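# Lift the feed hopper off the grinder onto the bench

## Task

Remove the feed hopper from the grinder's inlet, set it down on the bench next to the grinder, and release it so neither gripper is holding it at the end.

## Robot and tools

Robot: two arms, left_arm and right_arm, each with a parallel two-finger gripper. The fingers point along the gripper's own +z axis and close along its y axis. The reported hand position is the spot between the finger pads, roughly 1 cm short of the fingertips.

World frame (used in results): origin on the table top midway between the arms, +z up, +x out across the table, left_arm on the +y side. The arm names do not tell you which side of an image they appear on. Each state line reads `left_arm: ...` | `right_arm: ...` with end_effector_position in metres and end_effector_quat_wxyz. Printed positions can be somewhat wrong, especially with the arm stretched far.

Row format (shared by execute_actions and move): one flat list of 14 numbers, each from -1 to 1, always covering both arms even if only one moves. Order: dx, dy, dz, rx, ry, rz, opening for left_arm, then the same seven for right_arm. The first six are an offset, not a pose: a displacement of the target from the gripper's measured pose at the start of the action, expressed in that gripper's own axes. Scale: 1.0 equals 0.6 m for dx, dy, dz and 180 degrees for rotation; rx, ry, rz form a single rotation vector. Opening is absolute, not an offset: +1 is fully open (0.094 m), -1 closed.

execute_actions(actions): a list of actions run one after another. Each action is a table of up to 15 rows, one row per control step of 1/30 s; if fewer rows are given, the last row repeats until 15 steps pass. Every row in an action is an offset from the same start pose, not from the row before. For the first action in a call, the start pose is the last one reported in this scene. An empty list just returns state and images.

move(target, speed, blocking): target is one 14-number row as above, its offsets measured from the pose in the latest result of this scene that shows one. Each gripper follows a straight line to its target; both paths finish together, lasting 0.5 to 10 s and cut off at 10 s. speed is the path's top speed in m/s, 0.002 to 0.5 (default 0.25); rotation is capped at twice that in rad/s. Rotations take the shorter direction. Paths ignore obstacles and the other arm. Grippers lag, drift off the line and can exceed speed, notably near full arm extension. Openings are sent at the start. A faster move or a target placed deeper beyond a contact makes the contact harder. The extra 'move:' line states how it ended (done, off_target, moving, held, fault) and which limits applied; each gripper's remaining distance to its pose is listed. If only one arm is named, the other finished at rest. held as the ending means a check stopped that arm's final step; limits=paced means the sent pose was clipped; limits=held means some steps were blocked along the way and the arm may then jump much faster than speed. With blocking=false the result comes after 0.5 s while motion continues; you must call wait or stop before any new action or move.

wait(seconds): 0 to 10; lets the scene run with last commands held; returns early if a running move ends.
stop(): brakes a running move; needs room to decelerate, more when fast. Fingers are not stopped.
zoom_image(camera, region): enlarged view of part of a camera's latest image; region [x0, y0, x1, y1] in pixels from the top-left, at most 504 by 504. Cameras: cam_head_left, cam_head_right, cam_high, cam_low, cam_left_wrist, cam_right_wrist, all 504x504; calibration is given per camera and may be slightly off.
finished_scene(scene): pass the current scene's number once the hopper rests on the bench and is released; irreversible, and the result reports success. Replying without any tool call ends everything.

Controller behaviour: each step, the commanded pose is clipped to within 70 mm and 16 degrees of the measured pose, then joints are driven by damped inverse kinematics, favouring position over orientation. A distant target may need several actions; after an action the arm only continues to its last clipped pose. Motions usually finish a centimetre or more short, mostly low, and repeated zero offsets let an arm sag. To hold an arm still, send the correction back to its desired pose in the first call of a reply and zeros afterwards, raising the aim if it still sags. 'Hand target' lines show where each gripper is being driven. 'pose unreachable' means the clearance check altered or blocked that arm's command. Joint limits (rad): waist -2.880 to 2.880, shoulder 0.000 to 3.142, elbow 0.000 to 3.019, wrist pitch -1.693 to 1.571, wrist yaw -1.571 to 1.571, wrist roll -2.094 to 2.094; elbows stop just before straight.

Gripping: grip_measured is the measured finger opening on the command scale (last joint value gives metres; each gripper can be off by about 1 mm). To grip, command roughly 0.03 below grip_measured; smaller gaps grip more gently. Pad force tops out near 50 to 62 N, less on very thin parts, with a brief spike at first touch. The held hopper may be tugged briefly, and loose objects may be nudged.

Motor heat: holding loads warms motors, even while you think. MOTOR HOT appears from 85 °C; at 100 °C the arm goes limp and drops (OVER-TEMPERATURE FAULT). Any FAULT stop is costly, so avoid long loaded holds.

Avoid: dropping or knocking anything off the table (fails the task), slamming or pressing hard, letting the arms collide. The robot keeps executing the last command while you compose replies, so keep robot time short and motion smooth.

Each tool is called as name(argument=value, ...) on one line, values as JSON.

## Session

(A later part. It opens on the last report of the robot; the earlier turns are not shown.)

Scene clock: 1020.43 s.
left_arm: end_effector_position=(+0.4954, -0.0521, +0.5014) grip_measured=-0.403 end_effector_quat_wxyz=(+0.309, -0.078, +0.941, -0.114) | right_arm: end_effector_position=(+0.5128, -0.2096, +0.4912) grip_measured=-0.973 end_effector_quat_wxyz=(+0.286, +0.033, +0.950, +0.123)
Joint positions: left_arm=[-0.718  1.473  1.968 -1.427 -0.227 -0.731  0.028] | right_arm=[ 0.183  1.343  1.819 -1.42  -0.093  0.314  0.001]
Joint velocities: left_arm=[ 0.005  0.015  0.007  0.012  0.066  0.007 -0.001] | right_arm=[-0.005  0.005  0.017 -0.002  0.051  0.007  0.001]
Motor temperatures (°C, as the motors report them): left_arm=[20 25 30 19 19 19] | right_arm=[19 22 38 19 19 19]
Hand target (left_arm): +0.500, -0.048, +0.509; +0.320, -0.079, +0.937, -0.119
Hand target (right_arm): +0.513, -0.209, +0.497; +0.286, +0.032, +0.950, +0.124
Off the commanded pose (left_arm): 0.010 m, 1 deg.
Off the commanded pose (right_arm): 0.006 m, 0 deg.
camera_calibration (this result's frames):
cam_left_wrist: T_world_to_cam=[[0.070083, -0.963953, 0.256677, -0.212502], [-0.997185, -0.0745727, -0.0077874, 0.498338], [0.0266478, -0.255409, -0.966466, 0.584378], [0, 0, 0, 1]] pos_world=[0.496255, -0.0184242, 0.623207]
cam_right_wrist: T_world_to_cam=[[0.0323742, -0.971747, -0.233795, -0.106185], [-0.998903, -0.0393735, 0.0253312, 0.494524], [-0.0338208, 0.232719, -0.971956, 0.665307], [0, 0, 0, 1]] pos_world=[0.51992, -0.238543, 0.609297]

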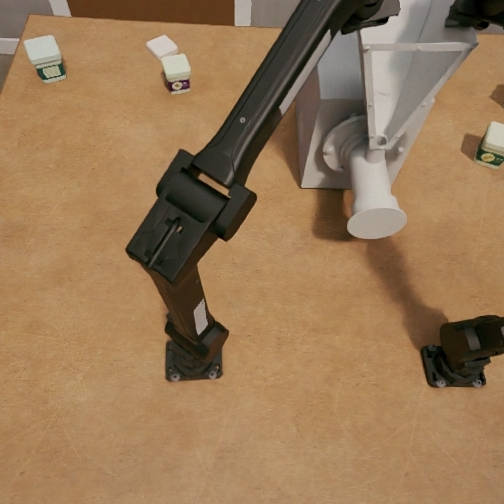

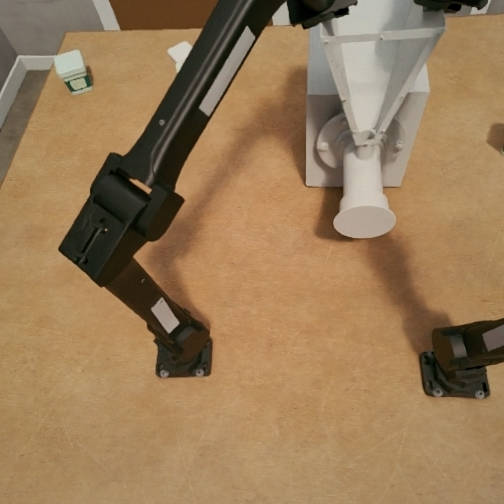

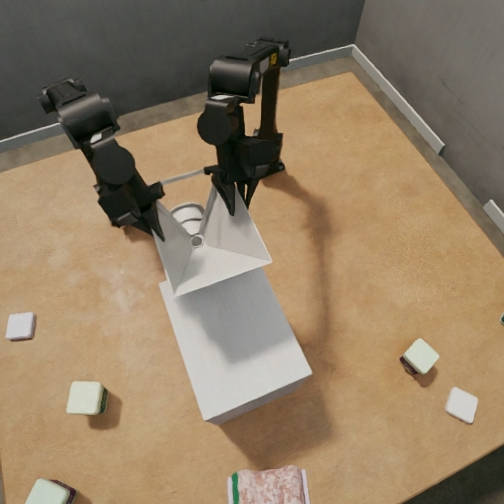

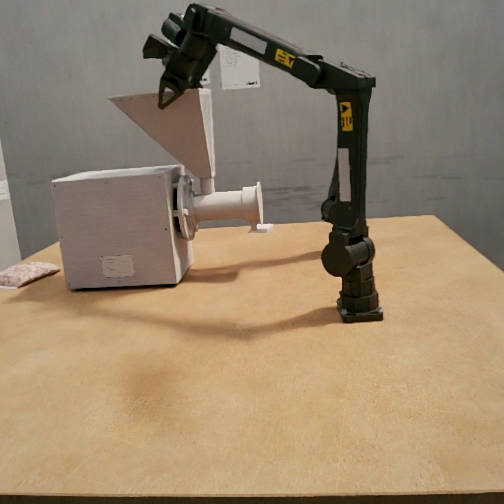

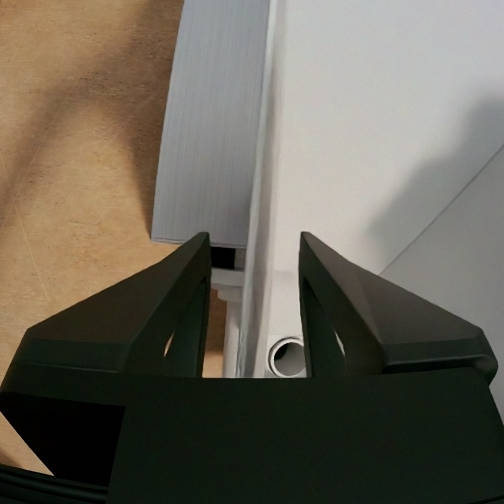

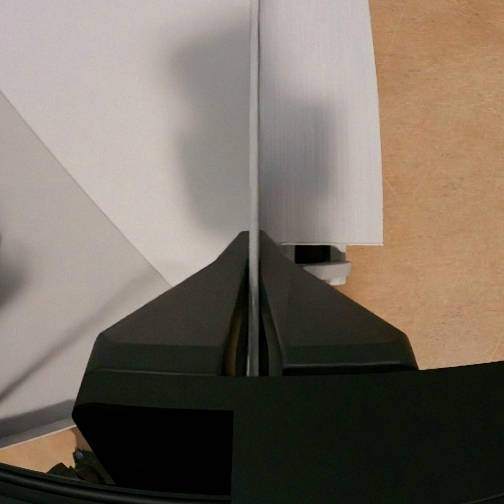

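execute_actions(actions=[[[-0.0113,-0.0053,-0.0157,0,-0.005,0,-0.45,-0.0054,0.0025,-0.008,0,0,0,-1],[-0.0113,-0.0053,-0.0157,0,-0.005,0,-0.5,-0.0054,0.0025,-0.008,0,0,0,-1],[-0.0113,-0.0053,-0.0157,0,-0.005,0,-0.55,-0.0054,0.0025,-0.008,0,0,0,-1],[-0.0113,-0.0053,-0.0157,0,-0.005,0,-0.6,-0.0054,0.0025,-0.008,0,0,0,-1],[-0.0113,-0.0053,-0.0157,0,-0.005,0,-0.65,-0.0054,0.0025,-0.008,0,0,0,-1],[-0.0113,-0.0053,-0.0157,0,-0.005,0,-0.7,-0.0054,0.0025,-0.008,0,0,0,-1],[-0.0113,-0.0053,-0.0157,0,-0.005,0,-0.75,-0.0054,0.0025,-0.008,0,0,0,-1],[-0.0113,-0.0053,-0.0157,0,-0.005,0,-0.8,-0.0054,0.0025,-0.008,0,0,0,-1],[-0.0113,-0.0053,-0.0157,0,-0.005,0,-0.84,-0.0054,0.0025,-0.008,0,0,0,-1],[-0.0113,-0.0053,-0.0157,0,-0.005,0,-0.88,-0.0054,0.0025,-0.008,0,0,0,-1],[-0.0113,-0.0053,-0.0157,0,-0.005,0,-0.91,-0.0054,0.0025,-0.008,0,0,0,-1],[-0.0113,-0.0053,-0.0157,0,-0.005,0,-0.94,-0.0054,0.0025,-0.008,0,0,0,-1],[-0.0113,-0.0053,-0.0157,0,-0.005,0,-0.97,-0.0054,0.0025,-0.008,0,0,0,-1],[-0.0113,-0.0053,-0.0157,0,-0.005,0,-1,-0.0054,0.0025,-0.008,0,0,0,-1]],[[0,0,0,0,0,0,-1,0,0,0,0,0,0,-1]]])

Scene clock: 1035.07 s.
left_arm: end_effector_position=(+0.4936, -0.0584, +0.5031) grip_measured=-0.963 end_effector_quat_wxyz=(+0.308, -0.062, +0.941, -0.125) | right_arm: end_effector_position=(+0.5149, -0.2148, +0.4895) grip_measured=-0.973 end_effector_quat_wxyz=(+0.282, +0.037, +0.950, +0.131)
Joint positions: left_arm=[-0.721  1.472  1.969 -1.417 -0.201 -0.707  0.002] | right_arm=[ 0.163  1.346  1.818 -1.42  -0.119  0.31   0.001]
Joint velocities: left_arm=[ 0.005  0.005 -0.007  0.007 -0.037  0.125 -0.001] | right_arm=[-0.005 -0.015 -0.007  0.007  0.051 -0.051  0.   ]
Motor temperatures (°C, as the motors report them): left_arm=[20 25 30 19 19 19] | right_arm=[19 22 38 19 19 19]
Hand target (left_arm): +0.493, -0.055, +0.502; +0.308, -0.062, +0.942, -0.116
Hand target (right_arm): +0.514, -0.213, +0.490; +0.283, +0.035, +0.950, +0.127
Off the commanded pose (left_arm): 0.003 m, 1 deg.
Off the commanded pose (right_arm): 0.002 m, 1 deg.
camera_calibration (this result's frames):
cam_left_wrist: T_world_to_cam=[[0.0337439, -0.963203, 0.266647, -0.20599], [-0.999254, -0.0375251, -0.00909666, 0.499898], [0.0187679, -0.266141, -0.963751, 0.586387], [0, 0, 0, 1]] pos_world=[0.495471, -0.0235897, 0.624605]
cam_right_wrist: T_world_to_cam=[[0.0280884, -0.967574, -0.251022, -0.100224], [-0.998753, -0.037536, 0.0329273, 0.493074], [-0.0412819, 0.249784, -0.967421, 0.670242], [0, 0, 0, 1]] pos_world=[0.522943, -0.245881, 0.607012]

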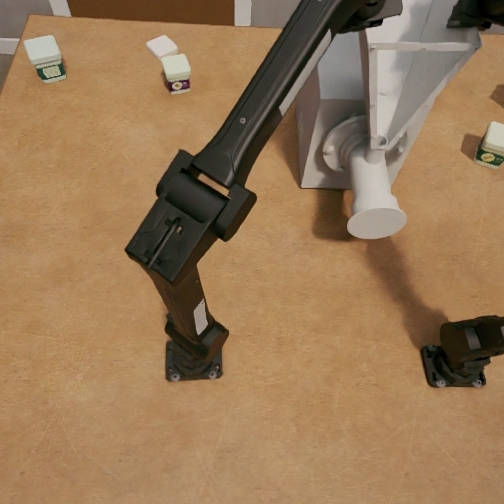

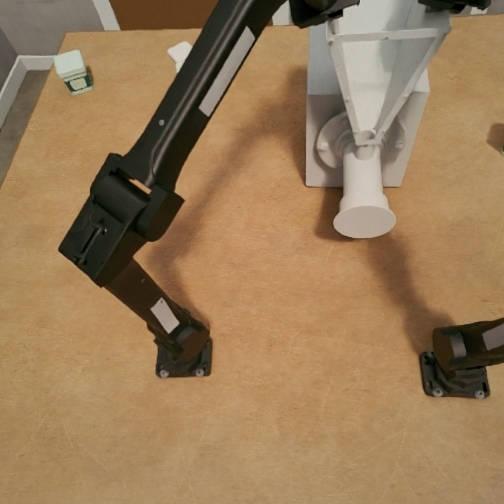

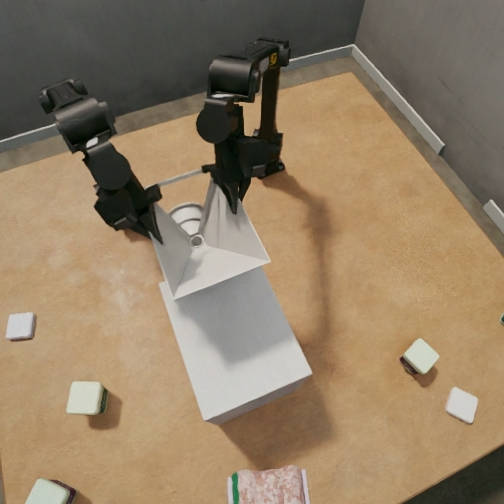

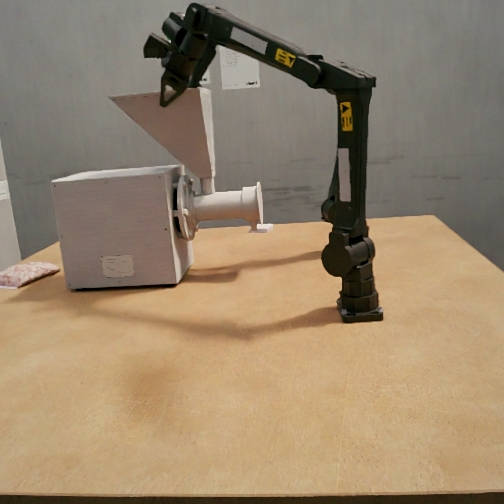

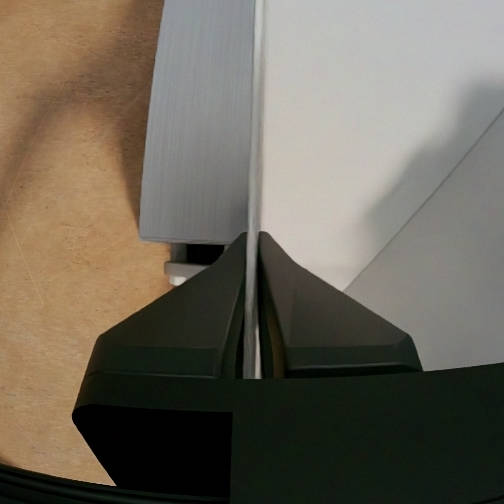

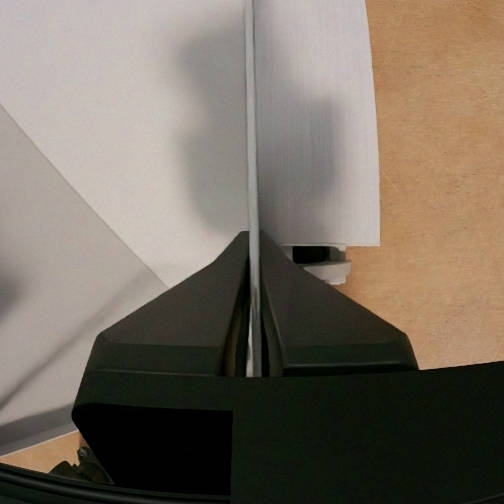

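move(target=[-0.0564,-0.0273,-0.0779,0,0,0,-1,-0.0526,0.027,-0.0808,0,0,0,-1], speed=0.03)

Scene clock: 1045.83 s.
left_arm: end_effector_position=(+0.4991, -0.0596, +0.5042) grip_measured=-0.928 end_effector_quat_wxyz=(+0.264, -0.051, +0.959, -0.092) | right_arm: end_effector_position=(+0.5203, -0.2172, +0.4882) grip_measured=-0.965 end_effector_quat_wxyz=(+0.227, +0.032, +0.965, +0.124)
Joint positions: left_arm=[-0.712  1.58   2.144 -1.598 -0.187 -0.69   0.003] | right_arm=[ 0.148  1.44   1.952 -1.578 -0.143  0.282  0.002]
Joint velocities: left_arm=[-0.015  0.005  0.012 -0.007  0.022 -0.007  0.   ] | right_arm=[-0.005  0.005  0.022 -0.012 -0.007  0.007  0.001]
Motor temperatures (°C, as the motors report them): left_arm=[20 24 30 19 20 19] | right_arm=[19 22 38 19 19 19]
Hand target (left_arm): +0.489, -0.055, +0.560; +0.308, -0.062, +0.941, -0.126
Hand target (right_arm): +0.509, -0.216, +0.546; +0.283, +0.037, +0.949, +0.133
Off the commanded pose (left_arm): 0.059 m, 7 deg.
Off the commanded pose (right_arm): 0.062 m, 7 deg.
move: off_target (left_arm, right_arm)
camera_calibration (this result's frames):
cam_left_wrist: T_world_to_cam=[[0.0433598, -0.979384, 0.1973, -0.178408], [-0.996127, -0.0272617, 0.0835896, 0.45771], [-0.0764876, -0.20016, -0.976773, 0.644988], [0, 0, 0, 1]] pos_world=[0.513007, -0.0331511, 0.626947]
cam_right_wrist: T_world_to_cam=[[0.021685, -0.970857, -0.238676, -0.106374], [-0.987675, -0.0578174, 0.145447, 0.433309], [-0.155008, 0.23258, -0.960145, 0.721668], [0, 0, 0, 1]] pos_world=[0.542139, -0.246067, 0.604494]

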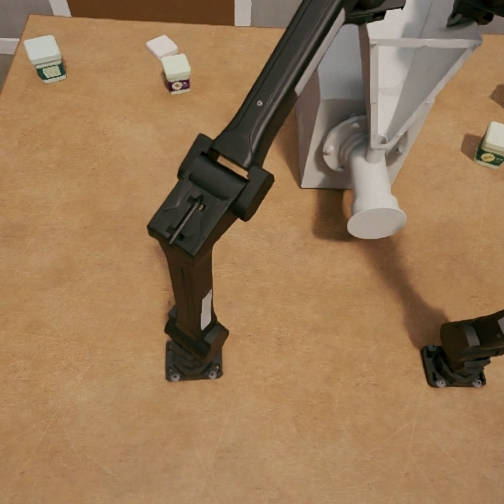

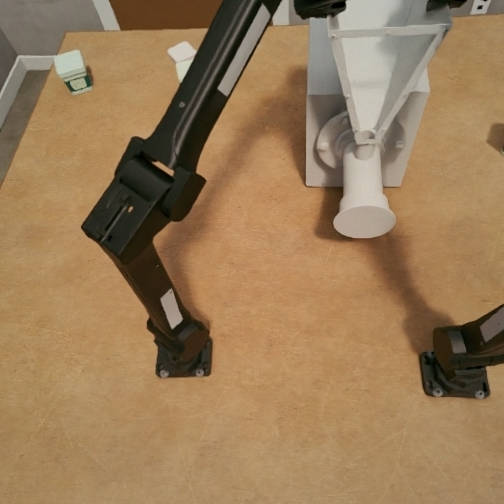

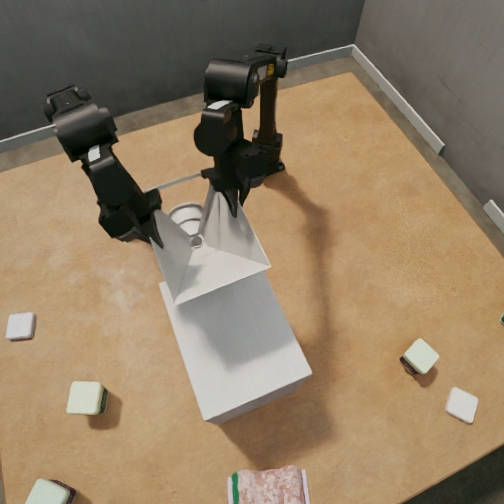

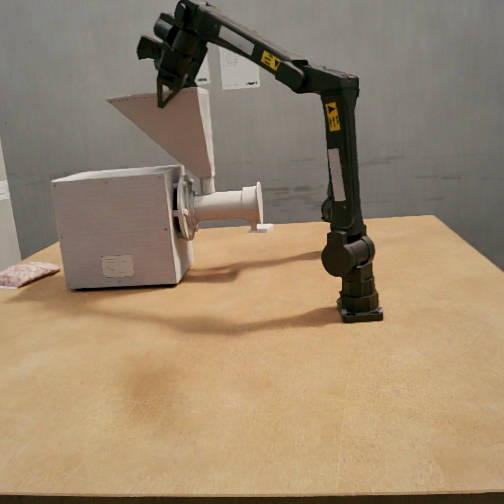

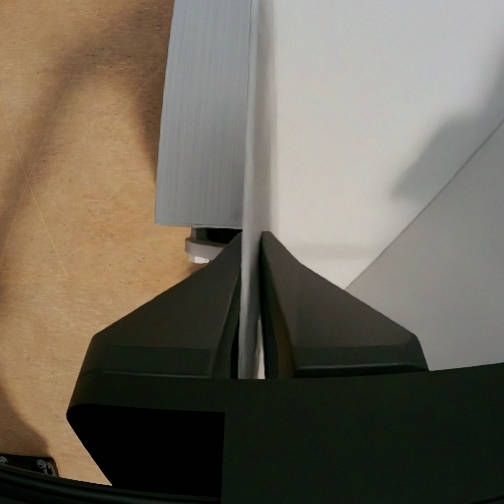

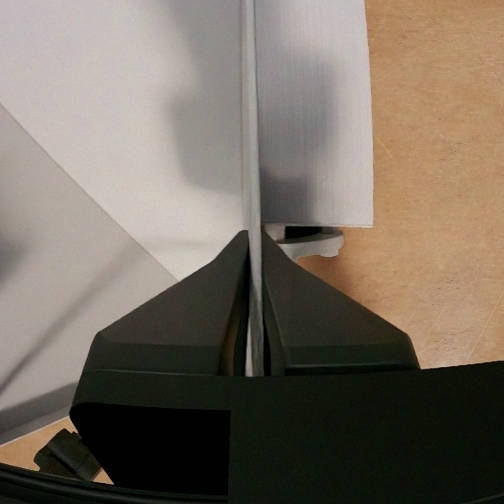

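execute_actions(actions=[[[0,0,0,0,0,0,-1,0,0,0,0,0,0,-1]]])

zoom_image(camera="cam_low", region=[100, 60, 300, 260])

zoom_image(camera="cam_head_right", region=[280, 0, 480, 200])

Scene clock: 1056.33 s.
left_arm: end_effector_position=(+0.4998, -0.0601, +0.5022) grip_measured=-0.927 end_effector_quat_wxyz=(+0.262, -0.051, +0.959, -0.094) | right_arm: end_effector_position=(+0.5210, -0.2172, +0.4866) grip_measured=-0.967 end_effector_quat_wxyz=(+0.224, +0.032, +0.965, +0.130)
Joint positions: left_arm=[-0.71   1.579  2.138 -1.593 -0.18  -0.689  0.003] | right_arm=[ 0.142  1.441  1.948 -1.575 -0.158  0.281  0.002]
Joint velocities: left_arm=[ 0.005  0.005  0.007 -0.022  0.022 -0.022  0.002] | right_arm=[-0.015 -0.005 -0.002  0.002  0.007 -0.051 -0.001]
Motor temperatures (°C, as the motors report them): left_arm=[20 25 33 19 20 19] | right_arm=[19 22 42 19 20 19]
Hand target (left_arm): +0.499, -0.060, +0.504; +0.264, -0.051, +0.959, -0.092
Hand target (right_arm): +0.520, -0.217, +0.488; +0.227, +0.032, +0.965, +0.124
Off the commanded pose (left_arm): 0.002 m, 0 deg.
Off the commanded pose (right_arm): 0.002 m, 1 deg.
camera_calibration (this result's frames):
cam_left_wrist: T_world_to_cam=[[0.0418459, -0.978693, 0.201019, -0.179585], [-0.995835, -0.0245439, 0.0878062, 0.456436], [-0.0810015, -0.203856, -0.975644, 0.644467], [0, 0, 0, 1]] pos_world=[0.514252, -0.0331772, 0.624793]
cam_right_wrist: T_world_to_cam=[[0.0228836, -0.967931, -0.25017, -0.101206], [-0.986903, -0.0618395, 0.148989, 0.431233], [-0.159681, 0.243484, -0.95667, 0.723352], [0, 0, 0, 1]] pos_world=[0.543407, -0.247418, 0.602442]

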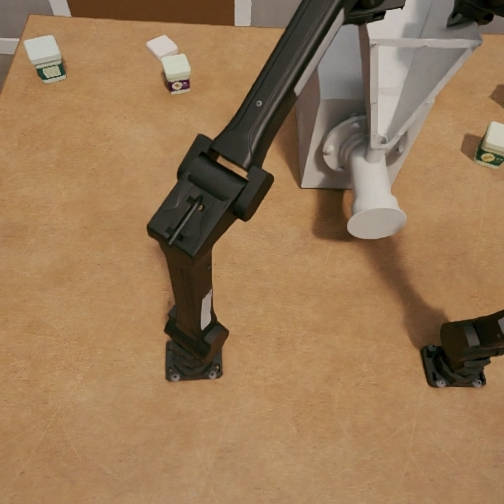

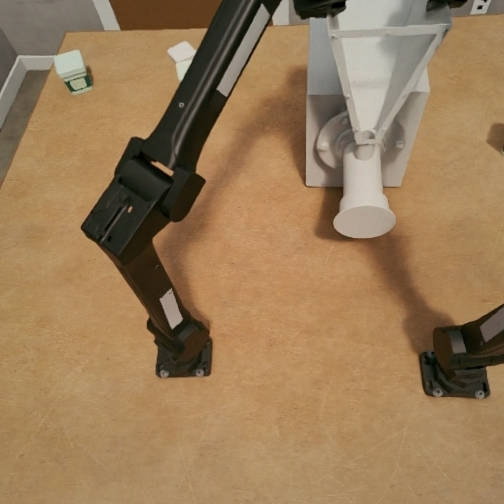

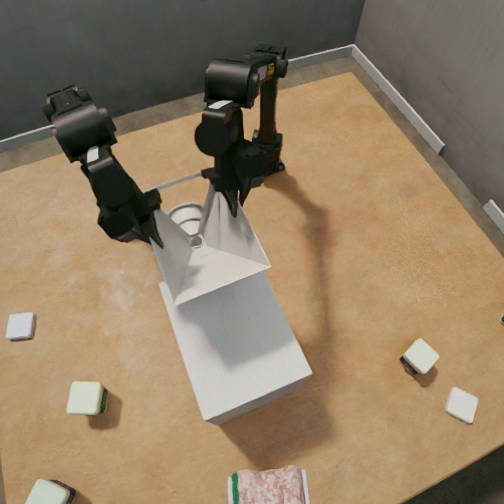

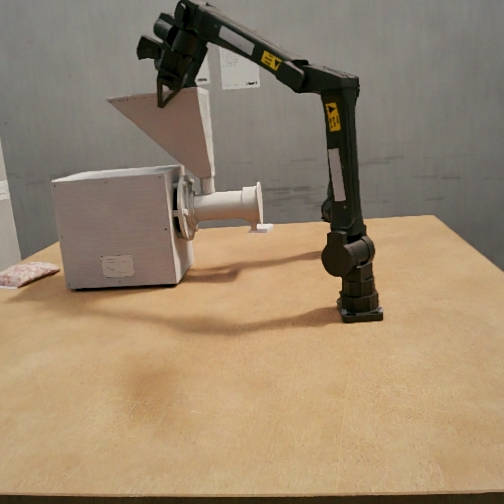

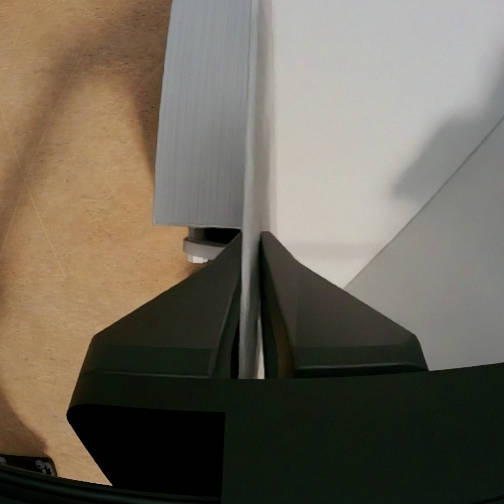

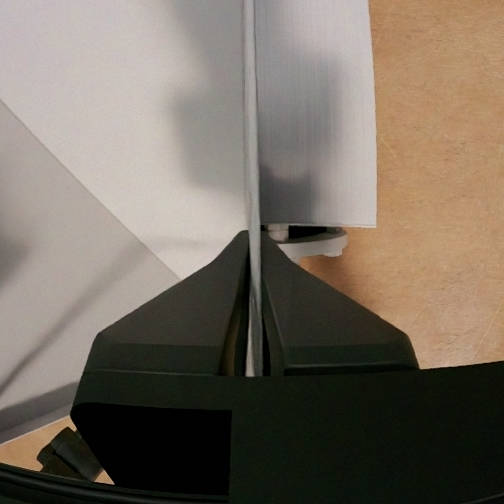

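Region (100, 60, 300, 260) of cam_low's 504x504 image, scaled by 2.520, with more detail than that image has.

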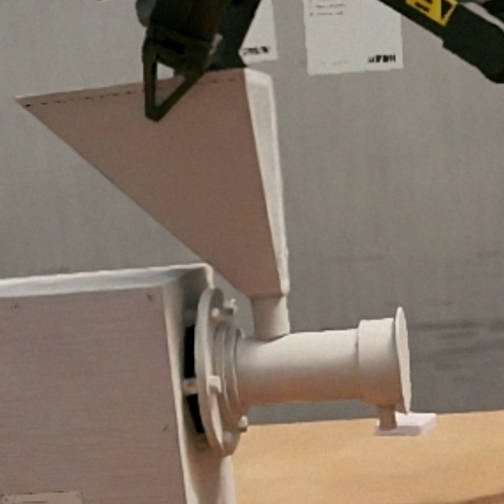

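Region (280, 0, 480, 200) of cam_head_right's 504x504 image, scaled by 2.520, with more detail than that image has.

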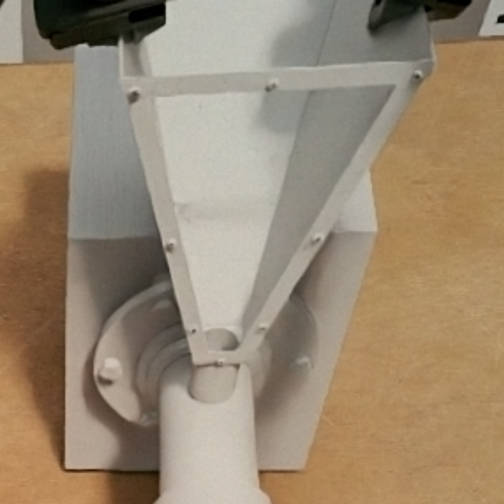

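execute_actions(actions=[[[0,0,0,0,0,0,-1,0,0,0,0,0,0,0.2]]])

move(target=[0,0,0,0,0,0,-1,0.0063,0.0025,-0.1755,0,-0.08,0,0.2], speed=0.1)

Scene clock: 1176.83 s.
left_arm: end_effector_position=(+0.4997, -0.0643, +0.5036) grip_measured=-0.948 end_effector_quat_wxyz=(+0.262, -0.049, +0.958, -0.104) | right_arm: end_effector_position=(+0.5210, -0.2172, +0.4866) grip_measured=+0.198 end_effector_quat_wxyz=(+0.224, +0.033, +0.965, +0.130)
Joint positions: left_arm=[-0.711  1.578  2.137 -1.58  -0.163 -0.689  0.002] | right_arm=[ 0.142  1.441  1.948 -1.575 -0.158  0.281  0.056]
Joint velocities: left_arm=[ 0.005 -0.005  0.007 -0.002 -0.007  0.022 -0.   ] | right_arm=[ 0.005 -0.024  0.002 -0.012 -0.081 -0.007 -0.001]
Motor temperatures (°C, as the motors report them): left_arm=[20 24 29 19 20 19] | right_arm=[19 23 37 19 20 19]
Hand target (left_arm): +0.500, -0.060, +0.502; +0.262, -0.051, +0.959, -0.094
Hand target (right_arm): +0.521, -0.217, +0.487; +0.224, +0.032, +0.965, +0.130
Off the commanded pose (left_arm): 0.004 m, 1 deg.
Off the commanded pose (right_arm): 0.000 m, 0 deg.
camera_calibration (this result's frames):
cam_left_wrist: T_world_to_cam=[[0.0316662, -0.975106, 0.219466, -0.187957], [-0.996214, -0.0130046, 0.0859606, 0.458052], [-0.0809666, -0.221357, -0.971826, 0.64193], [0, 0, 0, 1]] pos_world=[0.514245, -0.035225, 0.62572]
cam_right_wrist: T_world_to_cam=[[0.0225414, -0.967897, -0.250335, -0.10094], [-0.98691, -0.0615388, 0.149067, 0.431264], [-0.159687, 0.243698, -0.956614, 0.723375], [0, 0, 0, 1]] pos_world=[0.543407, -0.247445, 0.602435]

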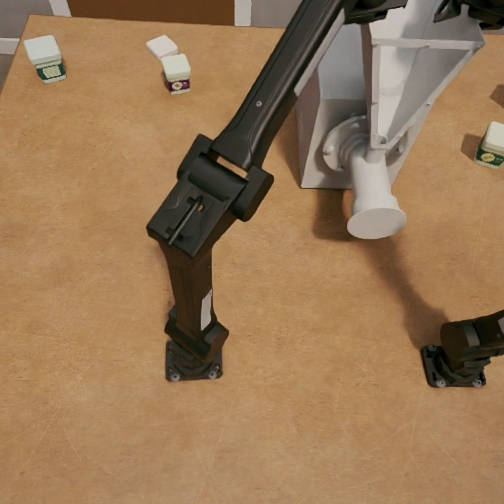

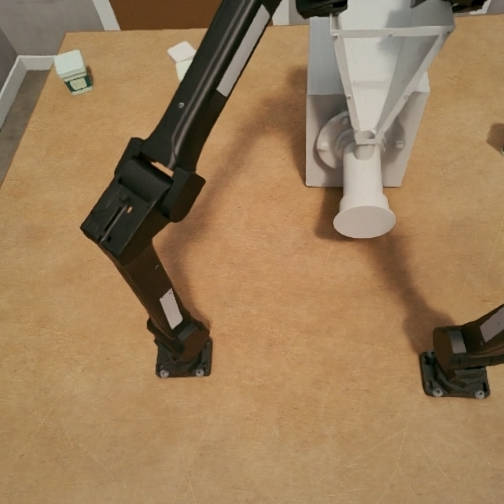

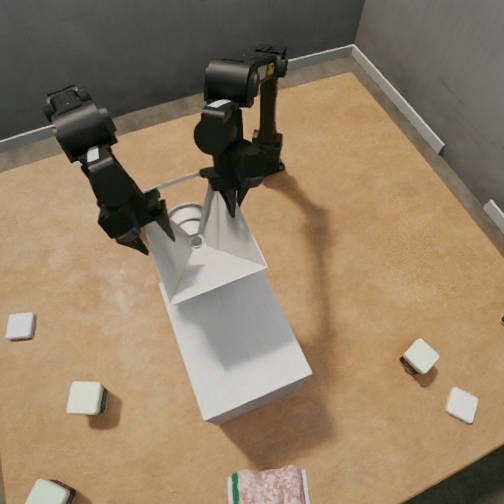

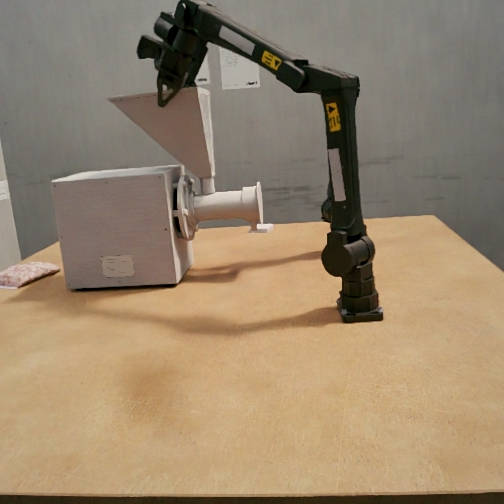

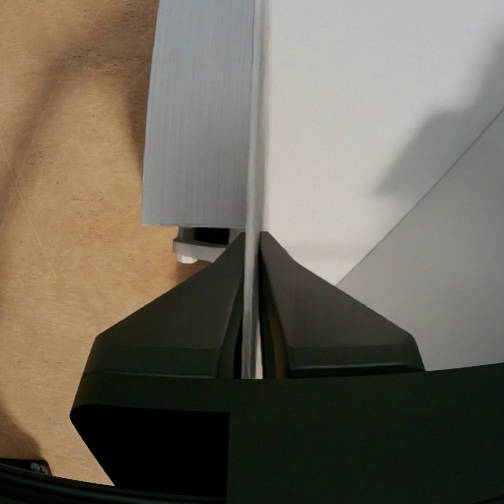

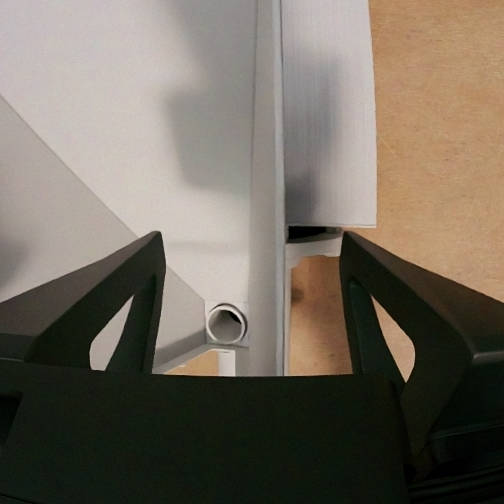

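Scene clock: 1178.47 s.
left_arm: end_effector_position=(+0.4993, -0.0657, +0.5042) grip_measured=-0.953 end_effector_quat_wxyz=(+0.261, -0.047, +0.958, -0.108) | right_arm: end_effector_position=(+0.4681, -0.2389, +0.5631) grip_measured=+0.198 end_effector_quat_wxyz=(+0.328, +0.044, +0.936, +0.121)
Joint positions: left_arm=[-0.711  1.577  2.137 -1.577 -0.155 -0.687  0.002] | right_arm=[ 0.142  1.274  1.943 -1.53  -0.086  0.3    0.056]
Joint velocities: left_arm=[-0.005 -0.015 -0.012  0.007  0.037  0.051  0.   ] | right_arm=[-0.005  0.005 -0.002  0.002 -0.051 -0.007  0.   ]
Motor temperatures (°C, as the motors report them): left_arm=[20 24 29 19 20 19] | right_arm=[19 23 37 19 20 19]
Hand target (left_arm): +0.500, -0.064, +0.504; +0.262, -0.048, +0.958, -0.104
Hand target (right_arm): +0.470, -0.240, +0.575; +0.344, +0.048, +0.930, +0.124
Off the commanded pose (left_arm): 0.002 m, 1 deg.
Off the commanded pose (right_arm): 0.014 m, 2 deg.
move: off_target (right_arm)
camera_calibration (this result's frames):
cam_left_wrist: T_world_to_cam=[[0.0261519, -0.973763, 0.226057, -0.189892], [-0.996217, -0.00663906, 0.0866512, 0.457624], [-0.0828769, -0.227468, -0.970252, 0.641936], [0, 0, 0, 1]] pos_world=[0.51406, -0.0358521, 0.626113]
cam_right_wrist: T_world_to_cam=[[0.0186782, -0.972108, -0.233787, -0.110091], [-0.99824, -0.00496894, -0.059092, 0.502375], [0.0562821, 0.234479, -0.97049, 0.697924], [0, 0, 0, 1]] pos_world=[0.464267, -0.268173, 0.681277]

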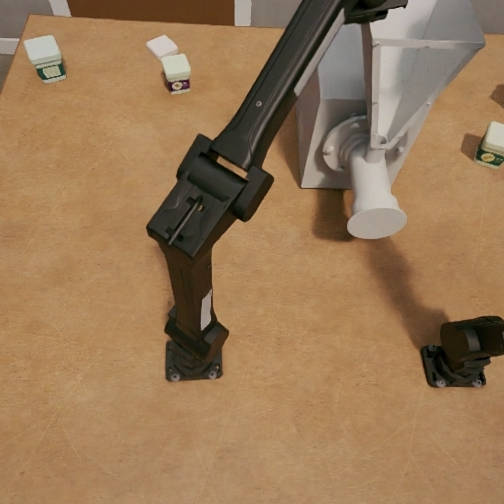

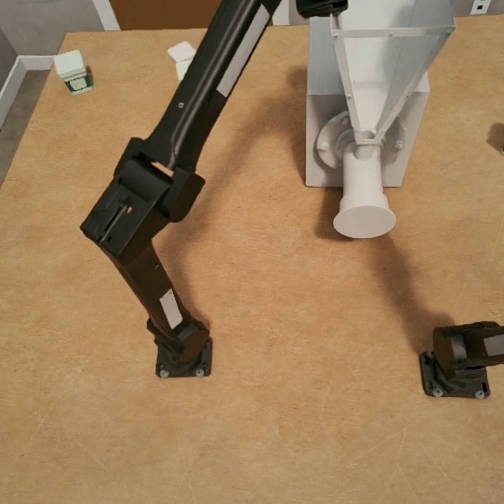

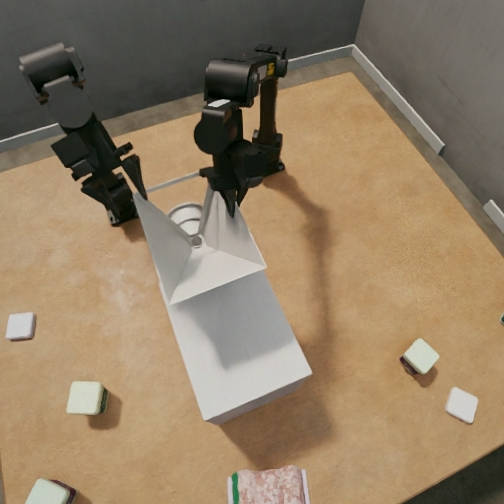

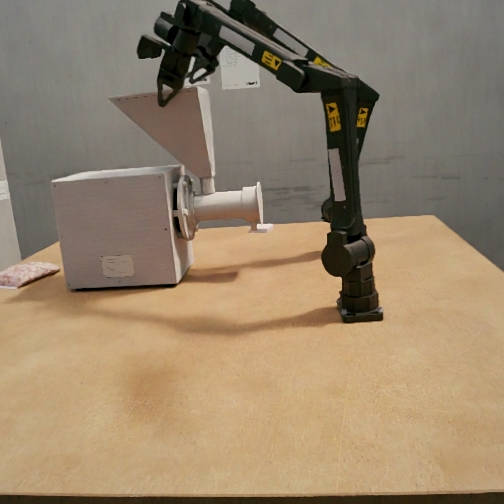

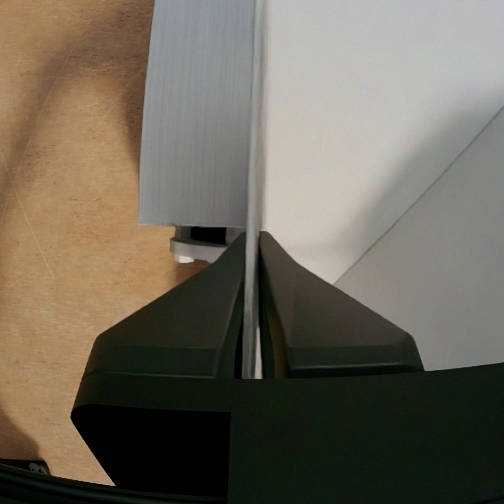

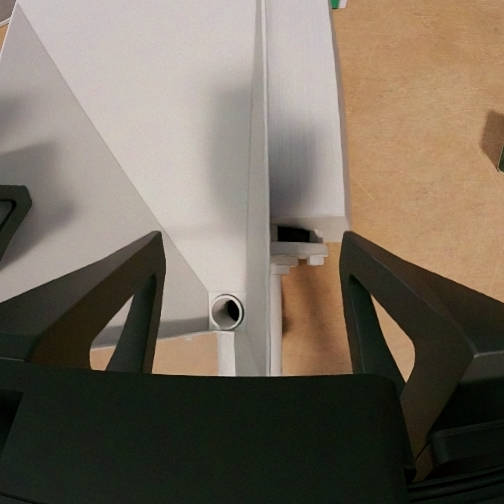

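move(target=[-0.0065,-0.0031,-0.0112,0,-0.004,0,-0.7,0.2307,0.0307,-0.0857,0.0449,-0.2011,-0.0705,0.8], speed=0.15)

Scene clock: 1202.00 s.
left_arm: end_effector_position=(+0.4991, -0.0641, +0.5017) grip_measured=-0.703 end_effector_quat_wxyz=(+0.259, -0.047, +0.959, -0.103) | right_arm: end_effector_position=(+0.3296, -0.2070, +0.5194) grip_measured=+0.798 end_effector_quat_wxyz=(+0.606, -0.001, +0.796, -0.010)
Joint positions: left_arm=[-0.711  1.577  2.133 -1.582 -0.162 -0.687  0.014] | right_arm=[ 0.761  0.665  1.141 -0.856  0.77   0.252  0.084]
Joint velocities: left_arm=[-0.005 -0.015  0.002  0.032 -0.051 -0.007 -0.   ] | right_arm=[-0.005 -0.005  0.002  0.007 -0.051 -0.022  0.   ]
Motor temperatures (°C, as the motors report them): left_arm=[20 24 29 19 20 19] | right_arm=[19 22 37 19 19 19]
Hand target (left_arm): +0.499, -0.066, +0.512; +0.267, -0.047, +0.956, -0.108
Hand target (right_arm): +0.329, -0.205, +0.522; +0.610, -0.004, +0.792, -0.008
Off the commanded pose (left_arm): 0.011 m, 1 deg.
Off the commanded pose (right_arm): 0.005 m, 1 deg.
move: off_target (left_arm)
camera_calibration (this result's frames):
cam_left_wrist: T_world_to_cam=[[0.0305085, -0.975903, 0.216059, -0.185086], [-0.995839, -0.0111058, 0.0904534, 0.455291], [-0.0858743, -0.21792, -0.972181, 0.642943], [0, 0, 0, 1]] pos_world=[0.514255, -0.0354598, 0.623864]
cam_right_wrist: T_world_to_cam=[[-0.00407701, -0.998793, 0.0489411, -0.231614], [-0.775674, -0.0277296, -0.630525, 0.580415], [0.631121, -0.040533, -0.774625, 0.307616], [0, 0, 0, 1]] pos_world=[0.255125, -0.202771, 0.615589]

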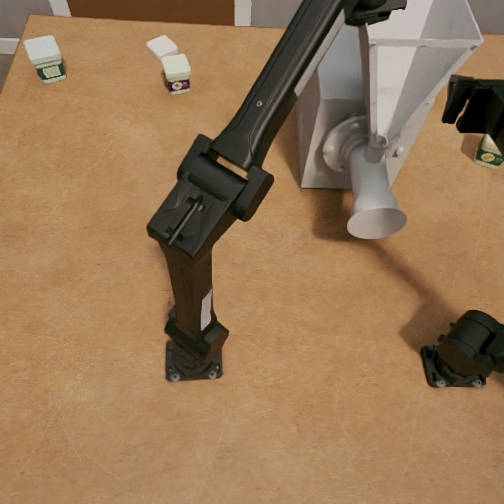

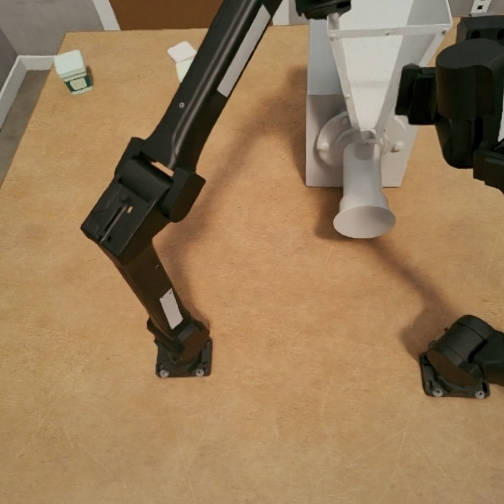

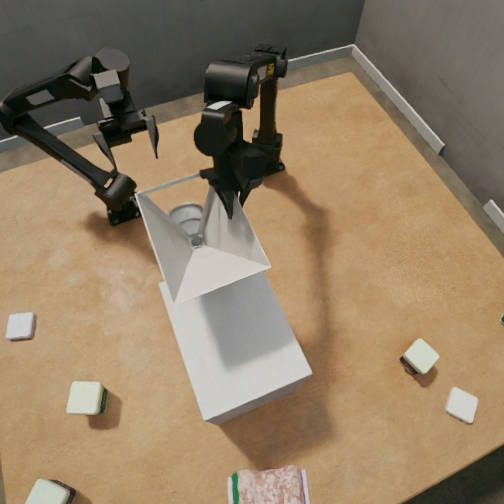

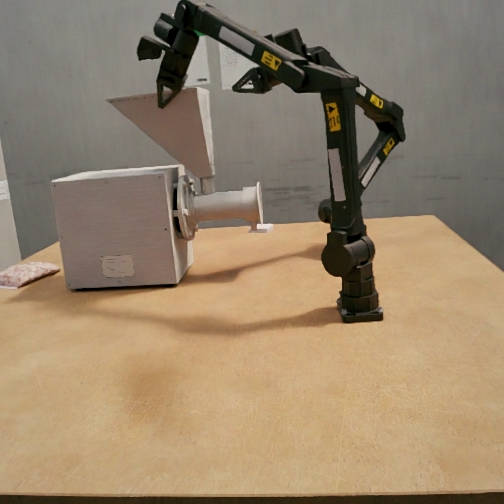

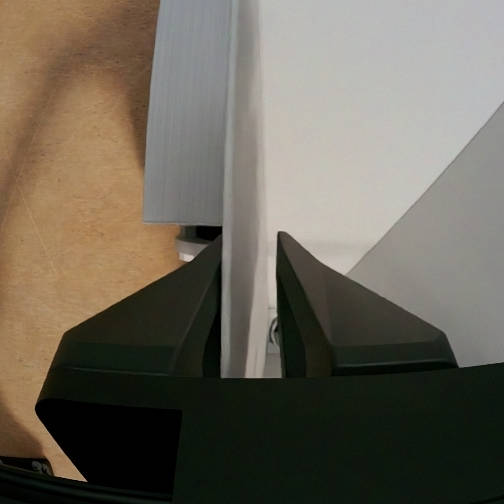

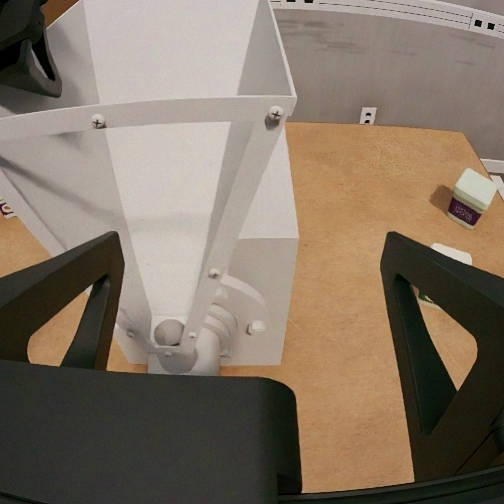

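move(target=[-0.0065,-0.0031,-0.0112,0,-0.004,0,-0.7,0.3294,0.0917,0.0912,0,0,0,0.8], speed=0.15)

Scene clock: 1209.83 s.
left_arm: end_effector_position=(+0.4989, -0.0625, +0.4994) grip_measured=-0.703 end_effector_quat_wxyz=(+0.258, -0.048, +0.960, -0.097) | right_arm: end_effector_position=(+0.3332, -0.1564, +0.3090) grip_measured=+0.798 end_effector_quat_wxyz=(+0.601, -0.007, +0.799, -0.022)
Joint positions: left_arm=[-0.711  1.577  2.129 -1.586 -0.169 -0.687  0.014] | right_arm=[ 0.919  0.681  0.599 -0.392  0.922  0.343  0.084]
Joint velocities: left_arm=[-0.015 -0.005  0.002 -0.002  0.051 -0.022 -0.   ] | right_arm=[-0.015  0.005 -0.002  0.012 -0.051  0.022 -0.   ]
Motor temperatures (°C, as the motors report them): left_arm=[20 24 29 19 20 19] | right_arm=[19 22 37 19 19 19]
Hand target (left_arm): +0.499, -0.064, +0.509; +0.266, -0.048, +0.957, -0.103
Hand target (right_arm): +0.333, -0.153, +0.314; +0.606, -0.002, +0.795, -0.011
Off the commanded pose (left_arm): 0.010 m, 1 deg.
Off the commanded pose (right_arm): 0.005 m, 2 deg.
move: done
camera_calibration (this result's frames):
cam_left_wrist: T_world_to_cam=[[0.0347133, -0.977888, 0.20623, -0.180352], [-0.995462, -0.015537, 0.0938869, 0.453147], [-0.0886066, -0.208554, -0.973989, 0.643893], [0, 0, 0, 1]] pos_world=[0.514404, -0.0350372, 0.621794]
cam_right_wrist: T_world_to_cam=[[-0.00843712, -0.997207, 0.0742093, -0.176813], [-0.782558, -0.0396155, -0.621316, 0.449555], [0.622521, -0.0633152, -0.780038, 0.145425], [0, 0, 0, 1]] pos_world=[0.259781, -0.149302, 0.405874]

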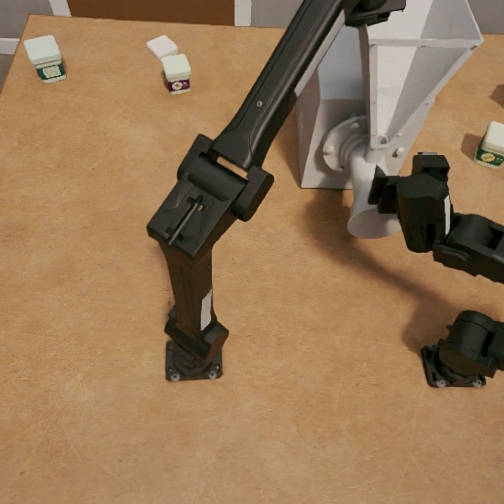

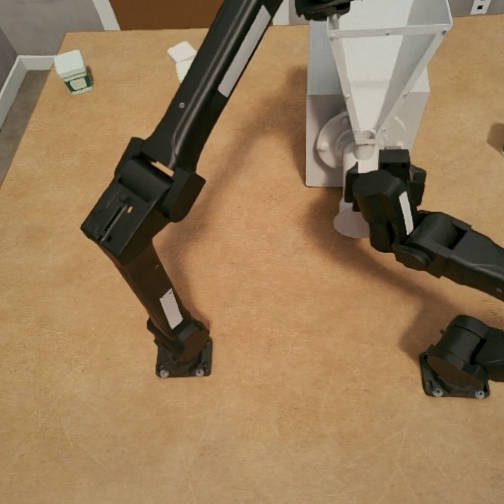

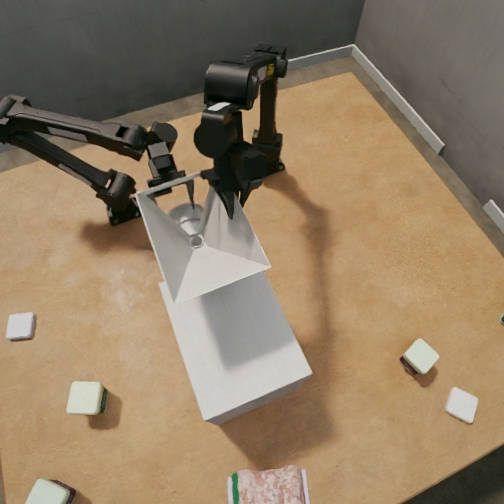

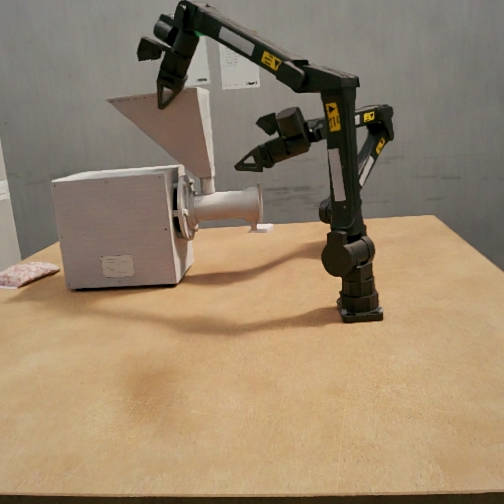

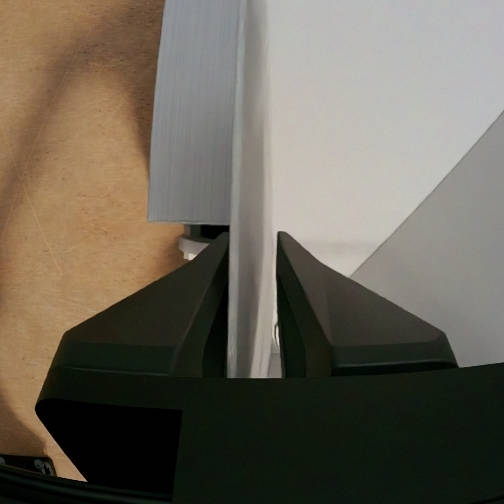

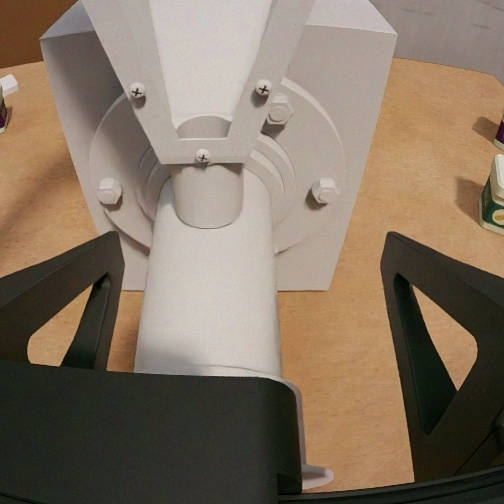

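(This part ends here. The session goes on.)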